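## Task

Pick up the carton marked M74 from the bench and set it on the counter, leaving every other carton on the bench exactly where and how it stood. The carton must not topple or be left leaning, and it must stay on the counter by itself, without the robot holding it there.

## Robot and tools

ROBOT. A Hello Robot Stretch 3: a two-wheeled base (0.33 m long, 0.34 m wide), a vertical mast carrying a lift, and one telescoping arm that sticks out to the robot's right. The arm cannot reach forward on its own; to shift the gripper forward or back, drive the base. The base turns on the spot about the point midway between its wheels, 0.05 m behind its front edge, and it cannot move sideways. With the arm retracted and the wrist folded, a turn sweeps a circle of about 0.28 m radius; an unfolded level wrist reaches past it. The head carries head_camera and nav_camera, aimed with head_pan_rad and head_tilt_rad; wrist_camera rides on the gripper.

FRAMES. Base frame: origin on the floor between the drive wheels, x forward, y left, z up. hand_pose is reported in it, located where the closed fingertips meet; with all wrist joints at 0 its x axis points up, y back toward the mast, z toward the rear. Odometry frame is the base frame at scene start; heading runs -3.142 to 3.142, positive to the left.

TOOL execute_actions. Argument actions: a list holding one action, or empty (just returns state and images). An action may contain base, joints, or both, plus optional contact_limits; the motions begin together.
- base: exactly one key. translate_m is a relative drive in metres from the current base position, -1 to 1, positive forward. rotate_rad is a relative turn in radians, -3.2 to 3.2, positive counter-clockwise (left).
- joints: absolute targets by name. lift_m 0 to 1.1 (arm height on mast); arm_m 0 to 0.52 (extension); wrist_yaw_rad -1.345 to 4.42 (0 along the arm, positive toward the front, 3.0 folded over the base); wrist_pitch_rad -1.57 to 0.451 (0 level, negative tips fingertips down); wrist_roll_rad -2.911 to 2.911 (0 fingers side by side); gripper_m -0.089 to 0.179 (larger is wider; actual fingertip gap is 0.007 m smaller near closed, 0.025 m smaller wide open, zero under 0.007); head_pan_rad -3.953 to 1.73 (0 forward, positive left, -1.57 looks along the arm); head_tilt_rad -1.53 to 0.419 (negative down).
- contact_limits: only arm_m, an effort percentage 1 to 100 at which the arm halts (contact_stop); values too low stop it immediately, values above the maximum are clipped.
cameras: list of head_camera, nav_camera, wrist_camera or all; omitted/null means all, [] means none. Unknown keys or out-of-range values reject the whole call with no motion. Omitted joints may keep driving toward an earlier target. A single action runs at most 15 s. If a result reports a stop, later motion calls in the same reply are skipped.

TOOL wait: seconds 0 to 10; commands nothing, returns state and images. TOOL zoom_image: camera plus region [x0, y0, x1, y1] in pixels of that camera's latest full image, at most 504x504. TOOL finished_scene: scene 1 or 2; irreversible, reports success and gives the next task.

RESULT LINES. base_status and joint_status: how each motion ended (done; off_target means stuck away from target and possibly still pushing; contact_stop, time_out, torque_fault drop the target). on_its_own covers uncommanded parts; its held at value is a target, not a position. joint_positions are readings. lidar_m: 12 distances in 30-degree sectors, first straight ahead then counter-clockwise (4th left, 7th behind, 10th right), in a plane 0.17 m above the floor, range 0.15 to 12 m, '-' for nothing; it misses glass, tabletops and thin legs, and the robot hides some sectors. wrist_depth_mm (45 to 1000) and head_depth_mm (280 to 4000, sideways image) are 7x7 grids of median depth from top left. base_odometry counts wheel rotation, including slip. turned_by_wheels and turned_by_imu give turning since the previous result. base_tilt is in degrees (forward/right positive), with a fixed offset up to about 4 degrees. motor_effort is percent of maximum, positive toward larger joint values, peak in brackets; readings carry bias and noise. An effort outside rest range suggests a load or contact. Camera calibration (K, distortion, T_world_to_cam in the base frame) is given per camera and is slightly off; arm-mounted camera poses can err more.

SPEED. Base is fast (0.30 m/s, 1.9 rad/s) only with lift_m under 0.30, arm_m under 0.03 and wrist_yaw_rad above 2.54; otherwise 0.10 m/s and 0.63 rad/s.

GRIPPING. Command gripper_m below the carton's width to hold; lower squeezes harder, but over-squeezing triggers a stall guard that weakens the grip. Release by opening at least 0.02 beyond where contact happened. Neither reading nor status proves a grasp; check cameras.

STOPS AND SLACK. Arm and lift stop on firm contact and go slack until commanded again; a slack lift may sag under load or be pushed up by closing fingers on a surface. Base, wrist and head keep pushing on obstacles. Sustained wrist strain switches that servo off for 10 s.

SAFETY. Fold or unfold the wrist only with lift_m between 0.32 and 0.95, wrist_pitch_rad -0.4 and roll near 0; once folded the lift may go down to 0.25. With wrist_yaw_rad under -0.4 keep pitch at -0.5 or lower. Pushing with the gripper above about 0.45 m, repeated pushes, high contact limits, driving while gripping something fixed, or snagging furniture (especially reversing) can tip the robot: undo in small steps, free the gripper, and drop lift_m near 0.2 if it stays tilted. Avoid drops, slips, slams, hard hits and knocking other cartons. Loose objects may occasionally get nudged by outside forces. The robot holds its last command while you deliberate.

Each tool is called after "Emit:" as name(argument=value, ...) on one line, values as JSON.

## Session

Emit:
execute_actions(actions=[])

Scene clock: 0.00 s.
base_odometry: x=+0.000 y=+0.000 heading=+0.000 (m, m, rad; odometry frame)
turned_by_wheels: +0.000 (rad since the last result)
turned_by_imu: +0.000 (rad since the last result)
base_tilt: forward=+0.3 right=-1.5 (deg)
lidar_m: 0.66 0.73 1.17 2.42 0.91 0.76 0.75 0.85 1.39 1.84 2.19 0.66
head_depth_mm: 1971 2218 2235 2259 2235 889 626 / 1942 2286 2297 2291 1358 907 645 / 1926 2315 2332 2375 1534 912 657 / 1913 2396 2393 2417 1378 931 679 / 1894 2472 2480 2508 1478 943 699 / 1869 2527 2540 2581 1311 955 713 / 1840 2567 2607 2649 1443 964 748
base_status: not commanded
joint_positions: lift_m=+0.378 arm_m=+0.001 wrist_yaw_rad=+3.013 wrist_pitch_rad=-0.524 wrist_roll_rad=-0.011 gripper_m=+0.037 head_pan_rad=-0.013 head_tilt_rad=-0.008
joint_status: not commanded
motor_effort: left_wheel=+0 right_wheel=-1 lift_m=+43 arm_m=+0 wrist_yaw_rad=+0 wrist_pitch_rad=+5 wrist_roll_rad=+0 gripper_m=+0 head_pan_rad=+1 head_tilt_rad=+3 (%)
hand_pose: x=+0.0057 y=+0.0622 z=+0.3674 quat_wxyz=(+0.226, +0.689, +0.140, +0.674) (m; base frame)
wrist_depth_mm: - - - - - - 875 / - - - - - - 785 / 936 944 939 919 919 942 782 / 784 759 764 754 758 746 730 / 644 634 - 621 652 625 627 / 550 546 - 563 527 545 538 / 490 500 - - 476 478 476
pictures: head_camera (sideways: a quarter turn clockwise sets it upright), nav_camera (sideways: a quarter turn counterclockwise sets it upright), wrist_camera
camera_calibration (this result's frames):
head_camera: T_world_to_cam=[[-0.0468705, 0.0514091, -0.997577, 1.32382], [-0.016783, 0.998493, 0.0522449, -0.059464], [0.99876, 0.0191911, -0.0459371, 0.0146802], [0, 0, 0, 1]] pos_world=[0.0463882, -0.0089637, 1.32439]
nav_camera: T_world_to_cam=[[0.0452751, 0.0184171, 0.998805, -1.26273], [0.036606, -0.999189, 0.0167649, 0.0297446], [0.998304, 0.0358032, -0.0459126, 0.00867957], [0, 0, 0, 1]] pos_world=[0.0474163, 0.0526655, 1.26112]
wrist_camera: T_world_to_cam=[[0.9899, -0.140307, 0.0202798, -0.00294655], [-0.0756317, -0.643674, -0.761553, 0.352027], [0.119905, 0.752328, -0.647785, 0.35258], [0, 0, 0, 1]] pos_world=[-0.0127348, -0.0390778, 0.496543]
Images, in order (width x height): head_camera 896x504, nav_camera 672x504, wrist_camera 644x364.

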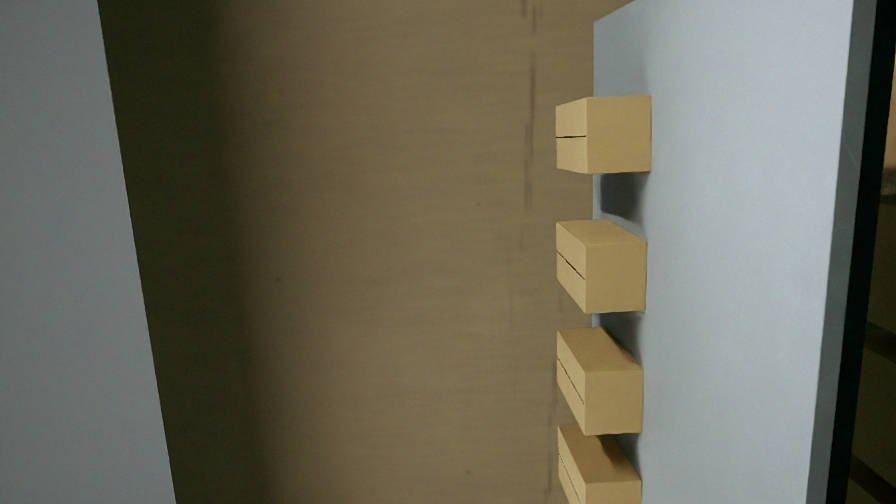

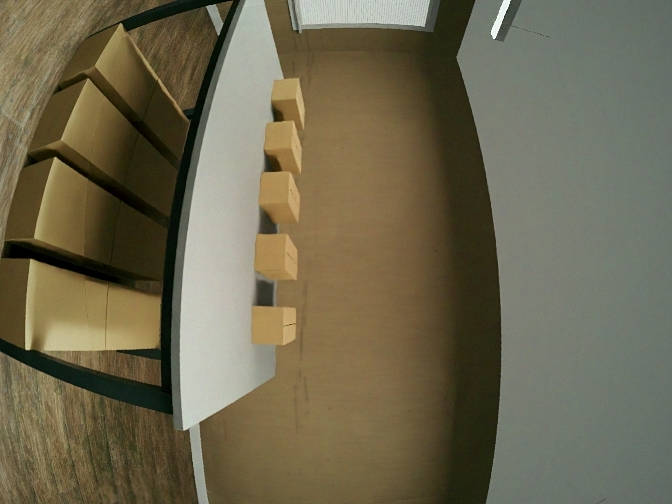

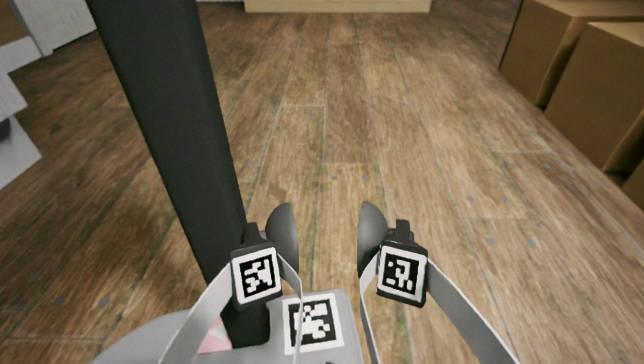

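Emit:
execute_actions(actions=[{"joints":{"lift_m":0.27,"wrist_pitch_rad":-0.4,"head_tilt_rad":-0.6},"base":{"rotate_rad":-1.79}}], cameras=["nav_camera"])

Emit:
execute_actions(actions=[{"base":{"translate_m":0.75}}], cameras=[])

Emit:
execute_actions(actions=[{"base":{"rotate_rad":1.58}}], cameras=["nav_camera"])

Scene clock: 12.60 s.
base_odometry: x=+0.000 y=+0.000 heading=-1.790 (m, m, rad; odometry frame)
turned_by_wheels: -1.790 (rad since the last result)
turned_by_imu: -1.780 (rad since the last result)
base_tilt: forward=+0.3 right=-1.5 (deg)
lidar_m: 2.04 1.82 2.48 0.66 0.68 0.92 2.33 1.98 0.78 0.75 0.78 1.08
head_depth_mm: 1710 1915 2170 2204 1711 1388 1178 / 1708 1913 2147 2221 1717 1410 1186 / 1711 1901 2149 2257 1745 1410 1193 / 1715 1895 2162 2284 1756 1439 1202 / 1718 1911 2136 2306 1782 1439 1209 / 1706 1895 2166 2243 1812 1448 1222 / 1708 1848 1981 2120 1807 1464 1232
base_status: done
joint_positions: lift_m=+0.270 arm_m=+0.001 wrist_yaw_rad=+3.013 wrist_pitch_rad=-0.421 wrist_roll_rad=-0.011 gripper_m=+0.037 head_pan_rad=-0.013 head_tilt_rad=-0.593
joint_status: all done
motor_effort: left_wheel=+2(8) right_wheel=-3(10) lift_m=+32(34) arm_m=+0(0) wrist_yaw_rad=+0(0) wrist_pitch_rad=+7(8) wrist_roll_rad=+0(0) gripper_m=+1(2) head_pan_rad=+1(0) head_tilt_rad=-5(43) (%)
hand_pose: x=+0.0076 y=+0.0764 z=+0.2824 quat_wxyz=(+0.192, +0.695, +0.104, +0.685) (m; base frame)
wrist_depth_mm: 864 - 858 673 - - - / 603 - 662 682 - - - / 653 657 718 728 939 884 894 / 705 709 709 679 681 683 689 / 571 576 - 567 575 574 546 / 486 489 - - 457 467 475 / 435 - - - 404 413 409
pictures: nav_camera (sideways: a quarter turn counterclockwise sets it upright)
camera_calibration (this result's frames):
nav_camera: T_world_to_cam=[[0.58964, 0.0111301, 0.807589, -1.0164], [0.0375541, -0.999201, -0.0136482, 0.0693346], [0.806793, 0.0383758, -0.589587, 0.717403], [0, 0, 0, 1]] pos_world=[0.0179091, 0.0530609, 1.24475]
Images, in order (width x height): nav_camera 672x504.

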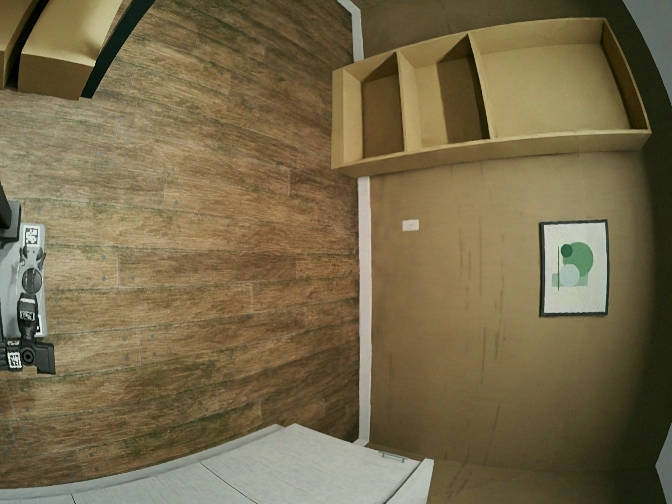

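Scene clock: 16.90 s.
base_odometry: x=-0.163 y=-0.732 heading=-1.790 (m, m, rad; odometry frame)
turned_by_wheels: +0.000 (rad since the last result)
turned_by_imu: -0.001 (rad since the last result)
base_tilt: forward=+0.3 right=-1.5 (deg)
lidar_m: 1.30 1.18 1.72 2.39 0.90 0.93 3.10 1.07 0.79 0.76 0.79 1.35
head_depth_mm: 1071 1196 1346 1542 1692 1392 1175 / 1071 1190 1343 1535 1680 1401 1184 / 1067 1190 1344 1532 1679 1419 1197 / 1065 1192 1343 1542 1697 1427 1204 / 1064 1184 1335 1531 1718 1445 1210 / 1065 1187 1332 1537 1715 1455 1219 / 1066 1182 1331 1532 1679 1468 1233
base_status: done
joint_positions: lift_m=+0.270 arm_m=+0.001 wrist_yaw_rad=+3.013 wrist_pitch_rad=-0.420 wrist_roll_rad=-0.011 gripper_m=+0.037 head_pan_rad=-0.013 head_tilt_rad=-0.594
joint_status: not commanded
motor_effort: left_wheel=+2(8) right_wheel=-3(7) lift_m=+32(32) arm_m=+0(0) wrist_yaw_rad=+0(0) wrist_pitch_rad=+7(7) wrist_roll_rad=+0(0) gripper_m=+1(1) head_pan_rad=+0(1) head_tilt_rad=-5(5) (%)
hand_pose: x=+0.0076 y=+0.0765 z=+0.2826 quat_wxyz=(+0.191, +0.696, +0.104, +0.685) (m; base frame)
wrist_depth_mm: - - - - - - - / 892 - - - - - - / 843 964 924 925 942 864 897 / 703 712 681 683 700 700 683 / 574 565 - 566 584 559 552 / 482 498 - - 464 479 471 / 434 - - - 414 407 408
pictures: none
No camera images: the call's "cameras" was empty. Leave "cameras" out to get every camera's image.

Scene clock: 19.10 s.
base_odometry: x=-0.163 y=-0.732 heading=-0.210 (m, m, rad; odometry frame)
turned_by_wheels: +1.580 (rad since the last result)
turned_by_imu: +1.571 (rad since the last result)
base_tilt: forward=+0.3 right=-1.5 (deg)
lidar_m: 2.39 0.90 0.93 3.06 1.09 0.79 0.76 0.79 1.36 1.30 1.18 1.70
head_depth_mm: 2039 2271 2546 2175 1717 1390 1181 / 2022 2266 2528 2222 1717 1412 1188 / 2024 2240 2535 2255 1740 1417 1193 / 2020 2250 2523 2272 1758 1432 1205 / 2025 2224 2515 2301 1773 1441 1209 / 2015 2241 2531 2351 1787 1455 1227 / 1988 2224 2419 1842 1688 1464 1224
base_status: done
joint_positions: lift_m=+0.270 arm_m=+0.001 wrist_yaw_rad=+3.013 wrist_pitch_rad=-0.420 wrist_roll_rad=-0.011 gripper_m=+0.037 head_pan_rad=-0.013 head_tilt_rad=-0.594
joint_status: not commanded
motor_effort: left_wheel=-2(5) right_wheel=+2(12) lift_m=+32(31) arm_m=+0(0) wrist_yaw_rad=+0(0) wrist_pitch_rad=+7(7) wrist_roll_rad=+0(0) gripper_m=+1(0) head_pan_rad=+2(1) head_tilt_rad=-5(5) (%)
hand_pose: x=+0.0076 y=+0.0765 z=+0.2826 quat_wxyz=(+0.191, +0.696, +0.104, +0.685) (m; base frame)
wrist_depth_mm: - - - - - - 727 / - - - - - 868 750 / 947 932 904 896 913 856 862 / 729 703 704 711 696 689 663 / 573 571 - 569 574 557 553 / 492 504 - - 458 476 472 / 439 - - - 411 403 414
pictures: nav_camera (sideways: a quarter turn counterclockwise sets it upright)
camera_calibration (this result's frames):
nav_camera: T_world_to_cam=[[0.590114, 0.0111237, 0.807243, -1.01595], [0.037546, -0.999201, -0.0136781, 0.0693735], [0.806446, 0.0383804, -0.59006, 0.718021], [0, 0, 0, 1]] pos_world=[0.0178756, 0.0530613, 1.24474]
Images, in order (width x height): nav_camera 672x504.

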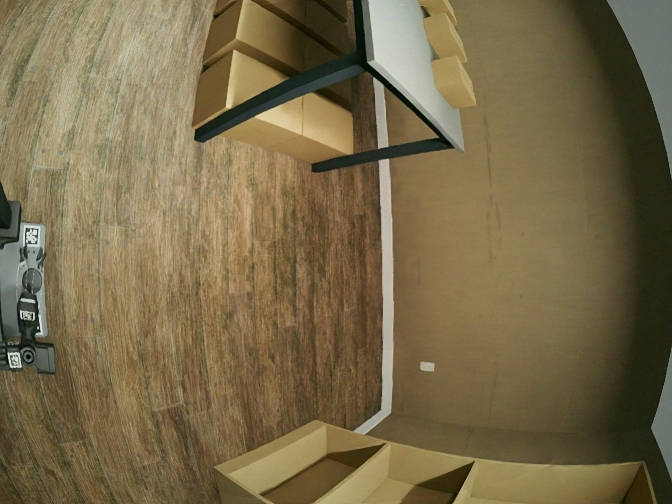

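Emit:
execute_actions(actions=[{"base":{"translate_m":1.0}}], cameras=[])

Emit:
execute_actions(actions=[{"base":{"translate_m":0.97}}], cameras=[])

Emit:
execute_actions(actions=[{"base":{"rotate_rad":-1.575},"joints":{"head_pan_rad":-2.55,"head_tilt_rad":-0.4}}], cameras=["nav_camera","head_camera"])

Scene clock: 30.27 s.
base_odometry: x=+0.815 y=-0.941 heading=-0.210 (m, m, rad; odometry frame)
turned_by_wheels: +0.000 (rad since the last result)
turned_by_imu: -0.001 (rad since the last result)
base_tilt: forward=+0.3 right=-1.5 (deg)
lidar_m: 1.40 1.45 0.70 0.67 0.69 1.82 1.75 1.86 0.97 1.01 1.06 1.47
head_depth_mm: 1164 1303 1474 1693 1689 1392 1181 / 1164 1302 1462 1692 1721 1399 1191 / 1162 1292 1456 1676 1739 1419 1192 / 1156 1292 1449 1671 1762 1431 1204 / 1154 1285 1454 1663 1774 1437 1215 / 1155 1283 1448 1654 1792 1456 1223 / 1144 1283 1436 1637 1801 1469 1224
base_status: done
joint_positions: lift_m=+0.270 arm_m=+0.001 wrist_yaw_rad=+3.013 wrist_pitch_rad=-0.420 wrist_roll_rad=-0.011 gripper_m=+0.037 head_pan_rad=-0.013 head_tilt_rad=-0.594
joint_status: not commanded
motor_effort: left_wheel=+0(4) right_wheel=+1(11) lift_m=+31(32) arm_m=+0(0) wrist_yaw_rad=+0(0) wrist_pitch_rad=+7(7) wrist_roll_rad=+0(0) gripper_m=+0(1) head_pan_rad=+0(0) head_tilt_rad=-5(4) (%)
hand_pose: x=+0.0076 y=+0.0765 z=+0.2826 quat_wxyz=(+0.191, +0.696, +0.104, +0.685) (m; base frame)
wrist_depth_mm: - - 867 834 804 718 - / - - 680 695 716 745 - / 972 885 724 776 807 808 860 / 734 695 704 704 691 693 688 / 589 576 - 576 593 561 548 / 487 499 - - 458 466 465 / 435 - - - 410 409 409
pictures: none
No camera images: the call's "cameras" was empty. Leave "cameras" out to get every camera's image.

Scene clock: 35.20 s.
base_odometry: x=+1.764 y=-1.143 heading=-0.210 (m, m, rad; odometry frame)
turned_by_wheels: +0.000 (rad since the last result)
turned_by_imu: -0.002 (rad since the last result)
base_tilt: forward=+0.3 right=-1.5 (deg)
lidar_m: 0.44 0.45 0.61 1.52 0.79 0.97 2.71 1.54 1.03 1.23 0.65 0.46
head_depth_mm: 334 372 421 483 565 682 866 / 333 371 419 480 562 679 859 / 332 371 417 478 558 677 855 / 331 369 416 476 556 671 843 / 331 368 415 475 555 668 837 / 330 366 413 472 552 663 835 / 329 366 411 470 549 661 828
base_status: done
joint_positions: lift_m=+0.270 arm_m=+0.001 wrist_yaw_rad=+3.013 wrist_pitch_rad=-0.420 wrist_roll_rad=-0.011 gripper_m=+0.037 head_pan_rad=-0.013 head_tilt_rad=-0.594
joint_status: not commanded
motor_effort: left_wheel=-1(7) right_wheel=+1(10) lift_m=+32(32) arm_m=+0(0) wrist_yaw_rad=+0(0) wrist_pitch_rad=+7(7) wrist_roll_rad=+0(0) gripper_m=+0(0) head_pan_rad=-1(1) head_tilt_rad=-4(4) (%)
hand_pose: x=+0.0076 y=+0.0765 z=+0.2826 quat_wxyz=(+0.191, +0.696, +0.104, +0.685) (m; base frame)
wrist_depth_mm: 678 - - - 923 581 426 / 611 - - - 958 596 441 / 684 755 919 906 866 624 446 / 679 694 712 715 689 606 452 / 574 568 - 574 579 553 447 / 479 500 - - 459 472 439 / 435 - - - 409 406 411
pictures: none
No camera images: the call's "cameras" was empty. Leave "cameras" out to get every camera's image.

Scene clock: 37.37 s.
base_odometry: x=+1.764 y=-1.143 heading=-1.785 (m, m, rad; odometry frame)
turned_by_wheels: -1.575 (rad since the last result)
turned_by_imu: -1.565 (rad since the last result)
base_tilt: forward=+0.3 right=-1.5 (deg)
lidar_m: 1.23 0.63 0.46 0.44 0.46 0.62 1.63 0.76 0.98 2.72 1.54 1.03
head_depth_mm: 3022 3288 1572 3078 1845 1629 1318 / 3254 3501 1349 2058 1729 1437 1319 / 3459 3804 1211 977 1514 1044 1169 / 3663 - 1356 945 1682 1315 1284 / - - 1802 1038 1791 1387 1351 / 3975 - - 1138 1781 1519 1361 / 3563 3723 3787 1269 2006 1601 1375
base_status: done
joint_positions: lift_m=+0.270 arm_m=+0.001 wrist_yaw_rad=+3.013 wrist_pitch_rad=-0.420 wrist_roll_rad=-0.011 gripper_m=+0.037 head_pan_rad=-2.543 head_tilt_rad=-0.408
joint_status: all done
motor_effort: left_wheel=+3(9) right_wheel=-3(10) lift_m=+32(32) arm_m=-1(1) wrist_yaw_rad=+0(0) wrist_pitch_rad=+7(7) wrist_roll_rad=+0(0) gripper_m=+1(0) head_pan_rad=-2(35) head_tilt_rad=+5(28) (%)
hand_pose: x=+0.0076 y=+0.0765 z=+0.2826 quat_wxyz=(+0.191, +0.696, +0.104, +0.685) (m; base frame)
wrist_depth_mm: 388 - 415 431 446 473 502 / 416 - 455 472 494 522 555 / 453 462 496 524 546 582 606 / 499 501 548 555 584 612 654 / 524 538 - 569 592 583 557 / 487 493 - - 459 465 478 / 435 - - - 412 410 405
pictures: head_camera (sideways: a quarter turn clockwise sets it upright), nav_camera (sideways: a quarter turn counterclockwise sets it upright)
camera_calibration (this result's frames):
head_camera: T_world_to_cam=[[0.386075, 0.201859, -0.90011, 1.19379], [0.568556, -0.820463, 0.0598674, -0.0729288], [-0.726423, -0.534876, -0.431529, 0.527076], [0, 0, 0, 1]] pos_world=[-0.0365481, -0.0188921, 1.30636]
nav_camera: T_world_to_cam=[[-0.345216, -0.258479, 0.902227, -1.13411], [-0.606111, 0.79537, -0.00404854, 0.0607653], [-0.716558, -0.548247, -0.431242, 0.52067], [0, 0, 0, 1]] pos_world=[0.0184083, -0.0560183, 1.248]
Images, in order (width x height): head_camera 896x504, nav_camera 672x504.

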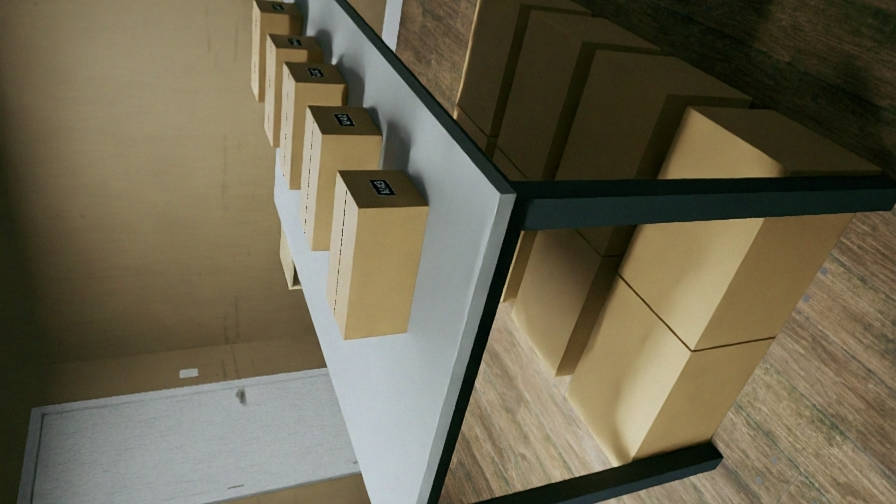

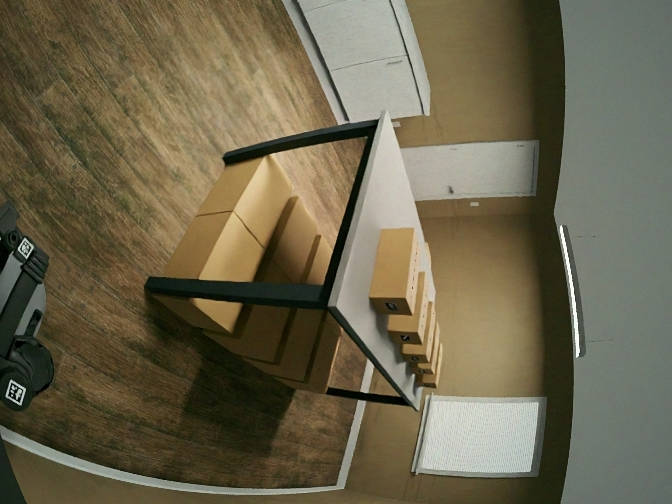

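First two are M43, M42. Reverse further.

Emit:
execute_actions(actions=[{"base":{"translate_m":-1.0},"joints":{"head_pan_rad":-2.3,"head_tilt_rad":-0.5}}], cameras=["head_camera"])

Scene clock: 46.43 s.
base_odometry: x=+1.976 y=-0.166 heading=-1.785 (m, m, rad; odometry frame)
turned_by_wheels: +0.000 (rad since the last result)
turned_by_imu: +0.004 (rad since the last result)
base_tilt: forward=+0.3 right=-1.5 (deg)
lidar_m: 1.75 0.61 0.44 0.43 0.44 0.59 1.58 0.59 0.42 0.41 0.42 2.25
head_depth_mm: 2425 2629 974 2255 1905 1284 1249 / 2650 2901 990 803 1512 1229 1165 / 2959 3217 844 773 1472 1206 1049 / 3240 3550 911 714 651 1221 1030 / 3486 3786 1269 683 605 1287 1007 / 3201 3513 1309 746 586 1169 1017 / 3008 3247 3260 578 569 497 1076
base_status: done
joint_positions: lift_m=+0.270 arm_m=+0.001 wrist_yaw_rad=+3.013 wrist_pitch_rad=-0.419 wrist_roll_rad=-0.011 gripper_m=+0.037 head_pan_rad=-2.307 head_tilt_rad=-0.494
joint_status: all done
motor_effort: left_wheel=+1(4) right_wheel=-3(12) lift_m=+32(31) arm_m=-1(1) wrist_yaw_rad=+1(0) wrist_pitch_rad=+7(7) wrist_roll_rad=+0(0) gripper_m=+0(0) head_pan_rad=+3(18) head_tilt_rad=-4(18) (%)
hand_pose: x=+0.0076 y=+0.0765 z=+0.2826 quat_wxyz=(+0.191, +0.696, +0.104, +0.685) (m; base frame)
wrist_depth_mm: 374 - 398 414 440 457 476 / 401 - 443 460 484 499 531 / 433 444 483 505 531 538 586 / 470 496 527 548 561 599 628 / 505 541 - 578 579 559 559 / 487 496 - - 457 476 466 / 432 - - - 412 407 412
pictures: head_camera (sideways: a quarter turn clockwise sets it upright)
camera_calibration (this result's frames):
head_camera: T_world_to_cam=[[0.379202, 0.342811, -0.859469, 1.14082], [0.741121, -0.668659, 0.0602827, -0.0745153], [-0.554026, -0.65983, -0.507622, 0.625036], [0, 0, 0, 1]] pos_world=[-0.0310904, -0.0284938, 1.30227]
Images, in order (width x height): head_camera 896x504.

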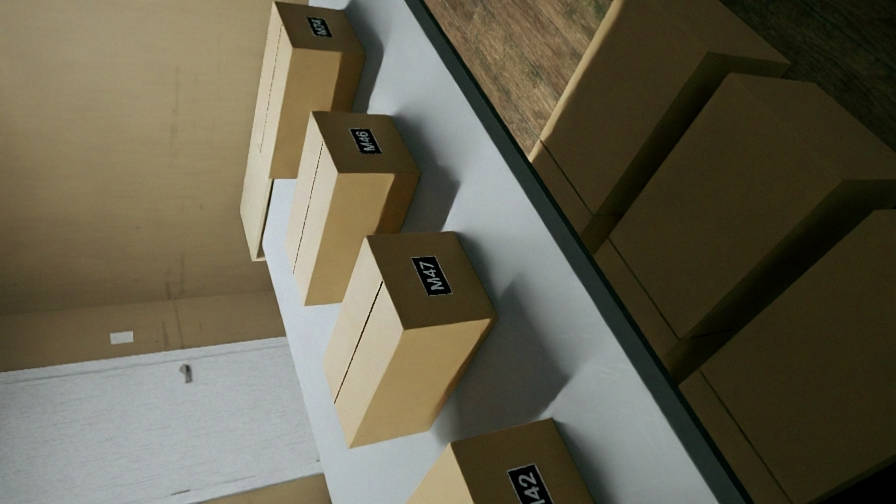

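Emit:
execute_actions(actions=[{"base":{"translate_m":-0.9},"joints":{"head_pan_rad":-1.57,"head_tilt_rad":-0.7}}], cameras=[])

Emit:
execute_actions(actions=[{"joints":{"lift_m":0.94,"gripper_m":0.179}}], cameras=[])

Emit:
execute_actions(actions=[{"joints":{"wrist_yaw_rad":0.0}}], cameras=[])

Emit:
execute_actions(actions=[{"joints":{"wrist_pitch_rad":0.0,"lift_m":0.86}}], cameras=["head_camera","wrist_camera"])

Scene clock: 59.43 s.
base_odometry: x=+2.167 y=+0.714 heading=-1.785 (m, m, rad; odometry frame)
turned_by_wheels: +0.000 (rad since the last result)
turned_by_imu: +0.004 (rad since the last result)
base_tilt: forward=+0.3 right=-1.5 (deg)
lidar_m: 1.68 0.59 0.43 0.41 0.43 0.58 1.54 1.70 0.44 0.42 0.43 0.58
head_depth_mm: 2878 3233 728 558 664 827 1130 / 2860 1074 735 564 1502 1051 1065 / 2857 1083 562 570 1223 1053 1066 / 2915 1114 571 576 1265 1086 1090 / 2834 1141 769 582 1277 1128 1095 / 2451 1165 688 589 1224 1075 1061 / 2446 1195 590 596 1262 1111 1057
base_status: done
joint_positions: lift_m=+0.270 arm_m=+0.001 wrist_yaw_rad=+3.013 wrist_pitch_rad=-0.419 wrist_roll_rad=-0.011 gripper_m=+0.037 head_pan_rad=-1.577 head_tilt_rad=-0.691
joint_status: all done
motor_effort: left_wheel=+1(5) right_wheel=-3(11) lift_m=+31(32) arm_m=-1(0) wrist_yaw_rad=+0(0) wrist_pitch_rad=+7(7) wrist_roll_rad=+0(0) gripper_m=+0(0) head_pan_rad=+4(33) head_tilt_rad=-6(30) (%)
hand_pose: x=+0.0076 y=+0.0765 z=+0.2826 quat_wxyz=(+0.191, +0.696, +0.104, +0.685) (m; base frame)
wrist_depth_mm: 370 - 396 405 426 449 466 / 395 - 427 445 463 494 511 / 423 437 463 494 516 536 562 / 473 485 516 529 557 570 632 / 495 526 - 556 578 559 557 / 481 497 - - 457 472 473 / 431 - - - 409 409 411
pictures: none
No camera images: the call's "cameras" was empty. Leave "cameras" out to get every camera's image.

Scene clock: 66.37 s.
base_odometry: x=+2.167 y=+0.714 heading=-1.785 (m, m, rad; odometry frame)
turned_by_wheels: +0.000 (rad since the last result)
turned_by_imu: +0.001 (rad since the last result)
base_tilt: forward=+0.3 right=-1.5 (deg)
lidar_m: 1.68 0.59 0.43 0.41 0.43 0.58 1.55 1.70 0.43 0.42 0.43 0.59
head_depth_mm: 2890 3183 730 576 - - 1133 / 2881 1069 737 564 - - - / 2906 1089 562 570 1299 - - / 2916 1115 570 577 1308 - 1087 / 2862 1135 772 584 1282 - 1099 / 2447 1164 688 589 1232 1084 1060 / 2451 1195 591 596 1265 1115 1060
base_status: not commanded
joint_positions: lift_m=+0.940 arm_m=+0.001 wrist_yaw_rad=+3.013 wrist_pitch_rad=-0.419 wrist_roll_rad=-0.011 gripper_m=+0.179 head_pan_rad=-1.577 head_tilt_rad=-0.691
joint_status: all done
motor_effort: left_wheel=+1(2) right_wheel=-3(3) lift_m=+52(53) arm_m=-1(1) wrist_yaw_rad=+0(0) wrist_pitch_rad=+7(7) wrist_roll_rad=+0(0) gripper_m=+1(85) head_pan_rad=+4(2) head_tilt_rad=-6(6) (%)
hand_pose: x=+0.0076 y=+0.0765 z=+0.9521 quat_wxyz=(+0.191, +0.696, +0.104, +0.685) (m; base frame)
wrist_depth_mm: 370 - 394 409 426 456 467 / 394 - 429 438 466 496 521 / 428 439 464 481 512 541 573 / 470 489 525 533 571 611 644 / 512 528 582 604 642 680 730 / 555 608 650 668 729 789 821 / 686 709 741 773 834 946 -
pictures: none
No camera images: the call's "cameras" was empty. Leave "cameras" out to get every camera's image.

Scene clock: 68.87 s.
base_odometry: x=+2.167 y=+0.714 heading=-1.785 (m, m, rad; odometry frame)
turned_by_wheels: +0.000 (rad since the last result)
turned_by_imu: +0.000 (rad since the last result)
base_tilt: forward=+0.3 right=-1.5 (deg)
lidar_m: 1.68 0.59 0.43 0.41 0.43 0.58 1.55 1.70 0.44 0.42 0.43 0.59
head_depth_mm: 2871 3217 729 576 - - - / 2872 1072 733 581 - - - / 2895 1087 563 598 - - 1085 / 2883 1108 571 577 1274 1085 1086 / 2809 1138 772 585 1266 1125 1098 / 2463 1163 685 589 1227 1080 1060 / 2455 1191 590 597 1264 1118 1059
base_status: not commanded
joint_positions: lift_m=+0.940 arm_m=+0.001 wrist_yaw_rad=+0.002 wrist_pitch_rad=-0.419 wrist_roll_rad=-0.011 gripper_m=+0.179 head_pan_rad=-1.577 head_tilt_rad=-0.691
joint_status: all done
motor_effort: left_wheel=+1(2) right_wheel=-3(2) lift_m=+53(53) arm_m=+0(1) wrist_yaw_rad=-2(5) wrist_pitch_rad=+7(7) wrist_roll_rad=+0(0) gripper_m=+1(0) head_pan_rad=+2(3) head_tilt_rad=-6(6) (%)
hand_pose: x=-0.0211 y=-0.3702 z=+0.9521 quat_wxyz=(+0.696, +0.149, -0.687, -0.146) (m; base frame)
wrist_depth_mm: 276 397 750 264 - - - / 287 365 453 278 491 - - / 313 333 327 305 363 361 - / 286 281 280 277 278 275 - / 228 234 226 224 223 221 221 / 278 877 899 898 - 300 - / 802 808 831 793 - 336 -
pictures: none
No camera images: the call's "cameras" was empty. Leave "cameras" out to get every camera's image.

Scene clock: 70.43 s.
base_odometry: x=+2.167 y=+0.714 heading=-1.785 (m, m, rad; odometry frame)
turned_by_wheels: +0.000 (rad since the last result)
turned_by_imu: +0.000 (rad since the last result)
base_tilt: forward=+0.3 right=-1.5 (deg)
lidar_m: 1.69 0.59 0.43 0.41 0.43 0.58 1.55 1.70 0.44 0.42 0.43 0.59
head_depth_mm: 2885 3185 728 575 641 - - / 2871 1068 737 565 1537 - - / 2893 1091 564 570 - - - / 2897 1113 569 577 1270 1065 1093 / 2857 1139 772 603 1278 1128 1102 / 2433 1164 688 589 1222 1079 1060 / 2441 1199 589 596 1269 1117 1060
base_status: not commanded
joint_positions: lift_m=+0.860 arm_m=+0.001 wrist_yaw_rad=+0.002 wrist_pitch_rad=-0.023 wrist_roll_rad=-0.011 gripper_m=+0.179 head_pan_rad=-1.577 head_tilt_rad=-0.691
joint_status: all done
motor_effort: left_wheel=+2(2) right_wheel=-3(2) lift_m=+31(44) arm_m=+0(1) wrist_yaw_rad=-2(2) wrist_pitch_rad=+8(9) wrist_roll_rad=+0(0) gripper_m=+2(1) head_pan_rad=+3(4) head_tilt_rad=-7(6) (%)
hand_pose: x=-0.0210 y=-0.4015 z=+0.9691 quat_wxyz=(+0.711, +0.009, -0.703, -0.008) (m; base frame)
wrist_depth_mm: - - - - - - - / - - - - - - - / 295 433 - 287 - - - / 299 352 467 288 586 - - / 309 317 298 296 328 325 - / 254 235 232 232 230 228 242 / 177 179 179 178 180 181 183
pictures: head_camera (sideways: a quarter turn clockwise sets it upright), wrist_camera
camera_calibration (this result's frames):
head_camera: T_world_to_cam=[[0.0548923, 0.666535, -0.74345, 0.991549], [0.998101, -0.0157735, 0.0595527, -0.0751172], [0.0279671, -0.745307, -0.666135, 0.827701], [0, 0, 0, 1]] pos_world=[-0.00260239, -0.0451954, 1.293]
wrist_camera: T_world_to_cam=[[-0.999761, 0.0181424, 0.012191, -0.0240928], [-0.00826745, 0.202436, -0.979261, 1.06184], [-0.020234, -0.979127, -0.202238, -0.0355064], [0, 0, 0, 1]] pos_world=[-0.0160267, -0.249284, 1.03294]
Images, in order (width x height): head_camera 896x504, wrist_camera 644x364.

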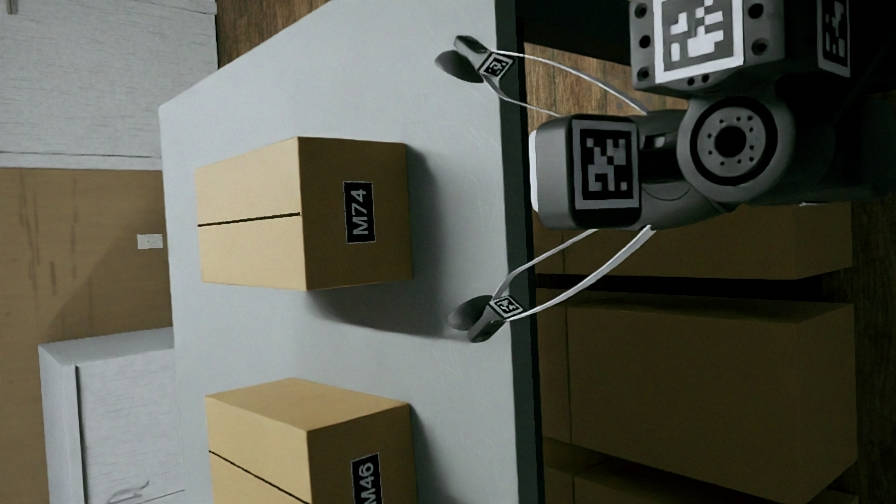

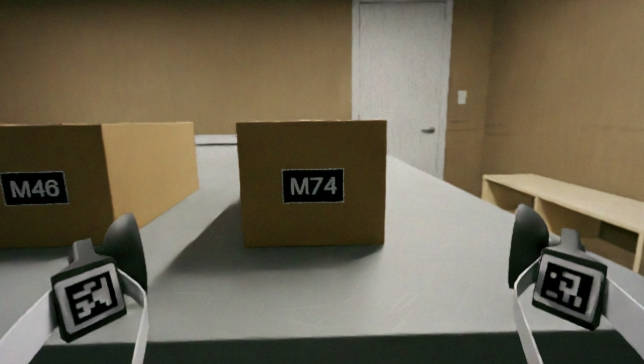

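Emit:
execute_actions(actions=[{"joints":{"arm_m":0.10},"base":{"translate_m":0.012}}], cameras=["wrist_camera"])

Scene clock: 76.60 s.
base_odometry: x=+2.165 y=+0.702 heading=-1.785 (m, m, rad; odometry frame)
turned_by_wheels: +0.000 (rad since the last result)
turned_by_imu: +0.001 (rad since the last result)
base_tilt: forward=+0.3 right=-1.5 (deg)
lidar_m: 1.68 0.59 0.43 0.41 0.43 0.58 1.54 1.72 0.44 0.42 0.45 0.59
head_depth_mm: 2876 3207 727 586 - 1064 1113 / 2881 1063 703 582 - 1001 1065 / 2872 1087 562 - - 1027 1060 / 2906 1112 574 593 1264 1087 1093 / 2827 1133 770 565 1275 1100 1097 / 2446 1164 646 590 1229 1079 1058 / 2433 1190 589 595 1274 1141 1107
base_status: done
joint_positions: lift_m=+0.860 arm_m=+0.100 wrist_yaw_rad=+0.001 wrist_pitch_rad=-0.023 wrist_roll_rad=-0.011 gripper_m=+0.179 head_pan_rad=-1.577 head_tilt_rad=-0.691
joint_status: all done
motor_effort: left_wheel=+2(6) right_wheel=-2(5) lift_m=+31(31) arm_m=+6(5) wrist_yaw_rad=-1(2) wrist_pitch_rad=+8(8) wrist_roll_rad=+0(0) gripper_m=+2(0) head_pan_rad=+3(3) head_tilt_rad=-6(6) (%)
hand_pose: x=-0.0212 y=-0.5002 z=+0.9692 quat_wxyz=(+0.711, +0.009, -0.703, -0.008) (m; base frame)
wrist_depth_mm: - - - - - - - / - - - - - - - / 263 411 - 187 187 - - / 234 350 192 192 193 - - / 232 317 198 197 201 328 - / - 235 205 202 205 227 239 / 171 178 177 177 174 174 165
pictures: wrist_camera
camera_calibration (this result's frames):
wrist_camera: T_world_to_cam=[[-0.999746, 0.018935, 0.0121829, -0.0221003], [-0.00810791, 0.202031, -0.979346, 1.08181], [-0.0210052, -0.979196, -0.201826, -0.132572], [0, 0, 0, 1]] pos_world=[-0.0161082, -0.347955, 1.03298]
Images, in order (width x height): wrist_camera 644x364.

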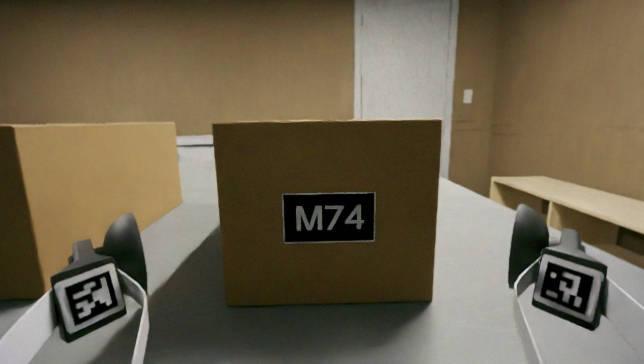

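Centered.

Emit:
execute_actions(actions=[{"joints":{"arm_m":0.195},"contact_limits":{"arm_m":20}}], cameras=[])

Emit:
execute_actions(actions=[{"joints":{"gripper_m":0.097}}], cameras=[])

Emit:
execute_actions(actions=[{"joints":{"lift_m":0.97,"head_pan_rad":-2.2,"head_tilt_rad":-0.6}}], cameras=["nav_camera","wrist_camera"])

Scene clock: 84.83 s.
base_odometry: x=+2.165 y=+0.702 heading=-1.785 (m, m, rad; odometry frame)
turned_by_wheels: +0.000 (rad since the last result)
turned_by_imu: +0.001 (rad since the last result)
base_tilt: forward=+0.3 right=-1.5 (deg)
lidar_m: 1.68 0.59 0.43 0.41 0.43 0.58 1.55 1.71 0.44 0.42 0.45 0.59
head_depth_mm: 2874 3216 731 - 1453 828 1114 / 2893 1066 766 - 1482 1075 1069 / 2888 1078 564 - 1227 1056 1066 / 2894 1111 587 559 1261 1083 1091 / 2800 1134 787 582 1277 1100 1096 / 2450 1164 646 588 1225 1078 1054 / 2435 1188 589 597 1265 1135 1111
base_status: not commanded
joint_positions: lift_m=+0.860 arm_m=+0.195 wrist_yaw_rad=+0.000 wrist_pitch_rad=-0.022 wrist_roll_rad=-0.011 gripper_m=+0.179 head_pan_rad=-1.577 head_tilt_rad=-0.691
joint_status: all done
motor_effort: left_wheel=+2(1) right_wheel=-2(3) lift_m=+32(31) arm_m=+6(7) wrist_yaw_rad=+0(1) wrist_pitch_rad=+8(8) wrist_roll_rad=+0(0) gripper_m=+1(1) head_pan_rad=+4(3) head_tilt_rad=-6(7) (%)
contact_limits: arm_m 20 (drawing in: default 28, maximum 47; extending or still: default 39, maximum 64)
hand_pose: x=-0.0213 y=-0.5952 z=+0.9692 quat_wxyz=(+0.711, +0.008, -0.703, -0.008) (m; base frame)
wrist_depth_mm: - - - - - - - / - - - - - - - / 272 307 104 104 105 106 - / 241 106 105 106 107 109 - / 241 109 109 110 111 112 - / - 112 112 113 114 116 238 / 171 163 116 118 119 121 166
pictures: none
No camera images: the call's "cameras" was empty. Leave "cameras" out to get every camera's image.

Scene clock: 86.13 s.
base_odometry: x=+2.165 y=+0.702 heading=-1.785 (m, m, rad; odometry frame)
turned_by_wheels: +0.000 (rad since the last result)
turned_by_imu: +0.000 (rad since the last result)
base_tilt: forward=+0.3 right=-1.5 (deg)
lidar_m: 1.68 0.59 0.43 0.41 0.43 0.58 1.55 1.71 0.44 0.42 0.45 0.59
head_depth_mm: 2856 3206 730 - 1452 831 1108 / 2921 1067 767 - 1477 1072 1064 / 2894 747 576 - 1223 1051 1068 / 2896 1108 588 560 1268 1088 1087 / 2804 1139 772 582 1280 1093 1094 / 2445 1166 646 590 1229 1080 1058 / 2455 1191 590 596 1261 1136 1109
base_status: not commanded
joint_positions: lift_m=+0.860 arm_m=+0.195 wrist_yaw_rad=+0.000 wrist_pitch_rad=-0.022 wrist_roll_rad=-0.011 gripper_m=+0.098 head_pan_rad=-1.577 head_tilt_rad=-0.691
joint_status: all done
motor_effort: left_wheel=+2(1) right_wheel=-3(3) lift_m=+32(32) arm_m=+5(6) wrist_yaw_rad=+0(0) wrist_pitch_rad=+8(9) wrist_roll_rad=+0(0) gripper_m=-18(96) head_pan_rad=+4(4) head_tilt_rad=-6(6) (%)
hand_pose: x=-0.0213 y=-0.5952 z=+0.9692 quat_wxyz=(+0.711, +0.008, -0.703, -0.008) (m; base frame)
wrist_depth_mm: - - - - - - - / - - - - - - - / 274 333 116 116 116 - - / 240 289 118 118 119 121 - / 239 281 122 122 123 124 - / 227 126 126 126 127 128 238 / 180 170 130 131 132 165 174
pictures: none
No camera images: the call's "cameras" was empty. Leave "cameras" out to get every camera's image.

Scene clock: 87.97 s.
base_odometry: x=+2.165 y=+0.702 heading=-1.785 (m, m, rad; odometry frame)
turned_by_wheels: +0.000 (rad since the last result)
turned_by_imu: +0.000 (rad since the last result)
base_tilt: forward=+0.3 right=-1.5 (deg)
lidar_m: 1.68 0.59 0.43 0.41 0.43 0.58 1.55 1.72 0.44 0.42 0.45 0.58
head_depth_mm: 1719 1884 2059 2175 - - 1125 / 1928 2082 2088 2250 - - 1181 / 2162 2322 2281 - - 1344 1191 / 2475 2589 2573 - 685 842 1009 / 2863 3076 3033 - 655 1359 952 / 3081 3428 - - 551 1132 959 / 2868 3172 - - 520 1144 982
base_status: not commanded
joint_positions: lift_m=+0.970 arm_m=+0.195 wrist_yaw_rad=+0.000 wrist_pitch_rad=-0.032 wrist_roll_rad=-0.011 gripper_m=+0.098 head_pan_rad=-2.193 head_tilt_rad=-0.606
joint_status: all done
motor_effort: left_wheel=+2(1) right_wheel=-3(2) lift_m=+54(53) arm_m=+6(6) wrist_yaw_rad=+0(0) wrist_pitch_rad=+12(12) wrist_roll_rad=+0(0) gripper_m=-18(19) head_pan_rad=-2(27) head_tilt_rad=+3(14) (%)
hand_pose: x=-0.0213 y=-0.5949 z=+1.0760 quat_wxyz=(+0.711, +0.012, -0.703, -0.012) (m; base frame)
wrist_depth_mm: - - - - - - - / - - - - - - - / - - 120 120 119 - - / - 856 121 121 121 - - / 312 295 123 123 124 124 - / 237 126 127 127 126 127 - / 250 307 128 129 129 299 -
pictures: nav_camera (sideways: a quarter turn counterclockwise sets it upright), wrist_camera
camera_calibration (this result's frames):
nav_camera: T_world_to_cam=[[-0.334239, -0.498853, 0.799644, -1.0004], [-0.841147, 0.540616, -0.0143273, 0.0755785], [-0.425153, -0.677407, -0.600304, 0.73886], [0, 0, 0, 1]] pos_world=[0.043327, -0.039404, 1.24459]
wrist_camera: T_world_to_cam=[[-0.999738, 0.0192442, 0.0123773, -0.0217436], [-0.00802466, 0.21169, -0.977304, 1.2091], [-0.0214276, -0.977147, -0.211481, -0.192147], [0, 0, 0, 1]] pos_world=[-0.0161526, -0.443292, 1.14129]
Images, in order (width x height): nav_camera 672x504, wrist_camera 644x364.

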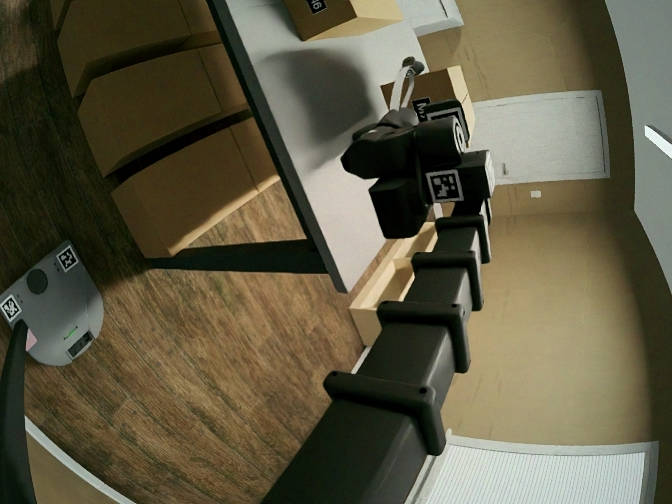

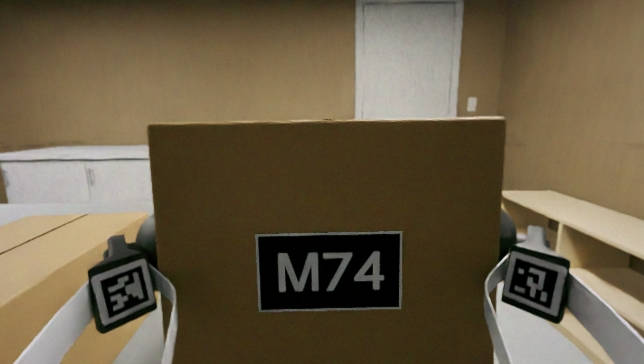

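Emit:
execute_actions(actions=[{"joints":{"lift_m":1.08,"arm_m":0.0,"head_pan_rad":0,"head_tilt_rad":-0.5}}], cameras=[])

Emit:
execute_actions(actions=[{"base":{"translate_m":1.0}}], cameras=[])

Emit:
execute_actions(actions=[{"base":{"translate_m":0.62}}], cameras=[])

Emit:
execute_actions(actions=[{"base":{"rotate_rad":-1.57}}], cameras=["nav_camera","wrist_camera"])

Scene clock: 103.43 s.
base_odometry: x=+2.165 y=+0.702 heading=-1.785 (m, m, rad; odometry frame)
turned_by_wheels: +0.000 (rad since the last result)
turned_by_imu: +0.001 (rad since the last result)
base_tilt: forward=+0.3 right=-1.5 (deg)
lidar_m: 1.68 0.59 0.43 0.41 0.43 0.58 1.55 1.71 0.44 0.42 0.45 0.59
head_depth_mm: 2573 2813 3031 2207 1473 1394 1232 / 2584 2807 3087 2543 1893 1495 1237 / 2638 2923 3239 2584 1902 1507 1248 / 2642 2902 3207 2640 1929 1527 1263 / 2622 2830 2986 2436 1948 1532 1270 / 1800 1718 1651 1587 1521 1411 1248 / 1196 1162 1128 1100 1066 1038 1010
base_status: not commanded
joint_positions: lift_m=+1.080 arm_m=+0.001 wrist_yaw_rad=+0.000 wrist_pitch_rad=-0.033 wrist_roll_rad=-0.011 gripper_m=+0.098 head_pan_rad=-0.007 head_tilt_rad=-0.507
joint_status: all done
motor_effort: left_wheel=+2(1) right_wheel=-3(2) lift_m=+53(53) arm_m=-5(6) wrist_yaw_rad=+0(0) wrist_pitch_rad=+12(12) wrist_roll_rad=+0(0) gripper_m=-19(18) head_pan_rad=+3(35) head_tilt_rad=+3(21) (%)
hand_pose: x=-0.0214 y=-0.4015 z=+1.1857 quat_wxyz=(+0.711, +0.012, -0.703, -0.012) (m; base frame)
wrist_depth_mm: - - - - - - - / - - - - - - - / - - 120 120 119 - - / - - 120 121 121 - - / 940 886 123 123 124 124 - / 509 125 126 125 127 127 - / 336 338 129 129 129 - -
pictures: none
No camera images: the call's "cameras" was empty. Leave "cameras" out to get every camera's image.

Scene clock: 114.73 s.
base_odometry: x=+1.953 y=-0.275 heading=-1.785 (m, m, rad; odometry frame)
turned_by_wheels: +0.000 (rad since the last result)
turned_by_imu: -0.001 (rad since the last result)
base_tilt: forward=+0.3 right=-1.5 (deg)
lidar_m: 1.76 0.61 0.45 0.43 0.44 0.60 1.58 0.58 0.44 0.40 0.42 2.14
head_depth_mm: 1669 1845 2030 2216 1863 1478 1229 / 1757 1932 2128 2286 1889 1499 1243 / 1764 1951 2145 2341 1928 1514 1249 / 1775 1948 2165 2382 1924 1521 1254 / 1775 1937 2154 2343 1952 1539 1272 / 1725 1793 1708 1646 1591 1456 1260 / 1251 1214 1179 1136 1109 1078 1049
base_status: done
joint_positions: lift_m=+1.080 arm_m=+0.001 wrist_yaw_rad=+0.000 wrist_pitch_rad=-0.033 wrist_roll_rad=-0.011 gripper_m=+0.098 head_pan_rad=-0.007 head_tilt_rad=-0.507
joint_status: not commanded
motor_effort: left_wheel=+2(4) right_wheel=-3(5) lift_m=+53(53) arm_m=-5(5) wrist_yaw_rad=+0(0) wrist_pitch_rad=+12(12) wrist_roll_rad=+0(0) gripper_m=-18(19) head_pan_rad=+4(3) head_tilt_rad=+3(4) (%)
hand_pose: x=-0.0214 y=-0.4015 z=+1.1857 quat_wxyz=(+0.711, +0.012, -0.703, -0.012) (m; base frame)
wrist_depth_mm: - - - - - - - / - - - - - - - / - - 119 120 119 - - / - - 121 121 121 - - / - - 123 124 124 125 855 / - 125 126 126 127 128 448 / - - 128 129 129 313 319
pictures: none
No camera images: the call's "cameras" was empty. Leave "cameras" out to get every camera's image.

Scene clock: 122.23 s.
base_odometry: x=+1.821 y=-0.881 heading=-1.784 (m, m, rad; odometry frame)
turned_by_wheels: +0.000 (rad since the last result)
turned_by_imu: -0.001 (rad since the last result)
base_tilt: forward=+0.3 right=-1.5 (deg)
lidar_m: 1.50 0.63 0.46 0.44 0.45 0.61 1.61 0.59 0.56 2.71 1.71 1.27
head_depth_mm: 1222 1345 1466 1528 1670 1482 1236 / 1238 1353 1512 1694 1818 1501 1240 / 1239 1360 1503 1692 1841 1515 1250 / 1238 1353 1501 1688 1836 1527 1261 / 1236 1361 1511 1692 1857 1536 1274 / 1240 1360 1488 1638 1622 1464 1268 / 1212 1246 1214 1171 1138 1108 1074
base_status: done
joint_positions: lift_m=+1.080 arm_m=+0.001 wrist_yaw_rad=+0.000 wrist_pitch_rad=-0.033 wrist_roll_rad=-0.011 gripper_m=+0.098 head_pan_rad=-0.007 head_tilt_rad=-0.507
joint_status: not commanded
motor_effort: left_wheel=+1(5) right_wheel=-3(5) lift_m=+53(53) arm_m=-5(5) wrist_yaw_rad=+0(0) wrist_pitch_rad=+12(12) wrist_roll_rad=+0(0) gripper_m=-19(19) head_pan_rad=+3(3) head_tilt_rad=+4(4) (%)
hand_pose: x=-0.0214 y=-0.4015 z=+1.1857 quat_wxyz=(+0.711, +0.012, -0.703, -0.012) (m; base frame)
wrist_depth_mm: - - - - - - - / - - - - - - - / - - 119 120 120 - - / - - 121 121 122 - - / - - 123 124 124 125 887 / - 125 125 126 127 127 563 / - - 128 129 129 485 475
pictures: none
No camera images: the call's "cameras" was empty. Leave "cameras" out to get every camera's image.

Scene clock: 125.67 s.
base_odometry: x=+1.821 y=-0.881 heading=+2.929 (m, m, rad; odometry frame)
turned_by_wheels: -1.570 (rad since the last result)
turned_by_imu: -1.567 (rad since the last result)
base_tilt: forward=+0.3 right=-1.5 (deg)
lidar_m: 2.71 1.71 1.27 1.50 0.62 0.45 0.44 0.45 0.62 1.56 0.58 0.56
head_depth_mm: 2835 2596 2627 2198 1535 1416 1235 / 2832 2595 2753 2547 1881 1490 1240 / 2831 2624 2792 2567 1925 1516 1249 / 2816 2699 2802 2622 1933 1531 1257 / 2841 2838 2834 2656 1949 1539 1268 / 2843 3056 3438 2695 1965 1551 1272 / 2828 3115 3486 2768 1989 1561 1288
base_status: done
joint_positions: lift_m=+1.080 arm_m=+0.001 wrist_yaw_rad=+0.000 wrist_pitch_rad=-0.033 wrist_roll_rad=-0.011 gripper_m=+0.098 head_pan_rad=-0.007 head_tilt_rad=-0.507
joint_status: not commanded
motor_effort: left_wheel=+2(5) right_wheel=-3(8) lift_m=+53(53) arm_m=-5(5) wrist_yaw_rad=+0(0) wrist_pitch_rad=+12(12) wrist_roll_rad=+0(0) gripper_m=-19(18) head_pan_rad=+2(3) head_tilt_rad=+4(4) (%)
hand_pose: x=-0.0214 y=-0.4015 z=+1.1857 quat_wxyz=(+0.711, +0.012, -0.703, -0.012) (m; base frame)
wrist_depth_mm: - - - - - 695 471 / - - - - - 693 474 / - - 119 120 120 619 479 / - - 121 122 122 582 472 / 682 805 123 124 124 124 477 / 605 125 126 126 127 127 461 / 530 - 128 129 129 598 540
pictures: nav_camera (sideways: a quarter turn counterclockwise sets it upright), wrist_camera
camera_calibration (this result's frames):
nav_camera: T_world_to_cam=[[0.5182, 0.0153403, 0.855122, -1.07794], [0.0448112, -0.998953, -0.00923482, 0.0635458], [0.854085, 0.0431045, -0.518345, 0.624427], [0, 0, 0, 1]] pos_world=[0.0224256, 0.0530995, 1.24602]
wrist_camera: T_world_to_cam=[[-0.999734, 0.0194471, 0.0123978, -0.0268211], [-0.00798194, 0.212585, -0.97711, 1.27557], [-0.0216376, -0.976949, -0.212373, 0.0211595], [0, 0, 0, 1]] pos_world=[-0.0161746, -0.249973, 1.2512]
Images, in order (width x height): nav_camera 672x504, wrist_camera 644x364.

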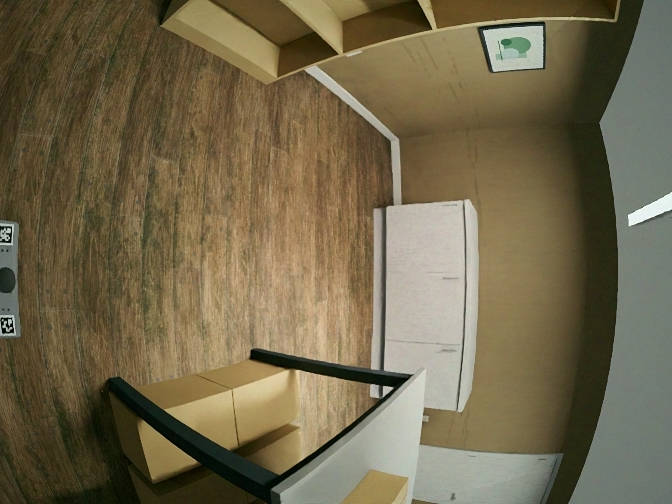

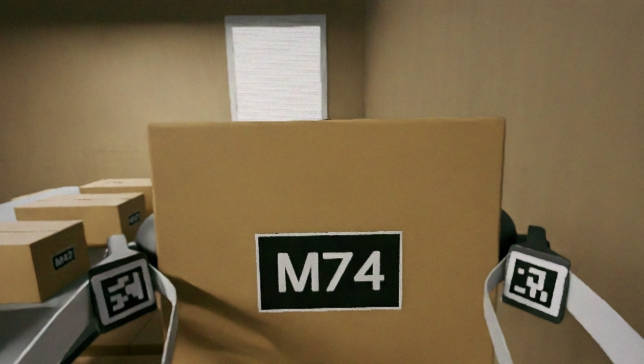

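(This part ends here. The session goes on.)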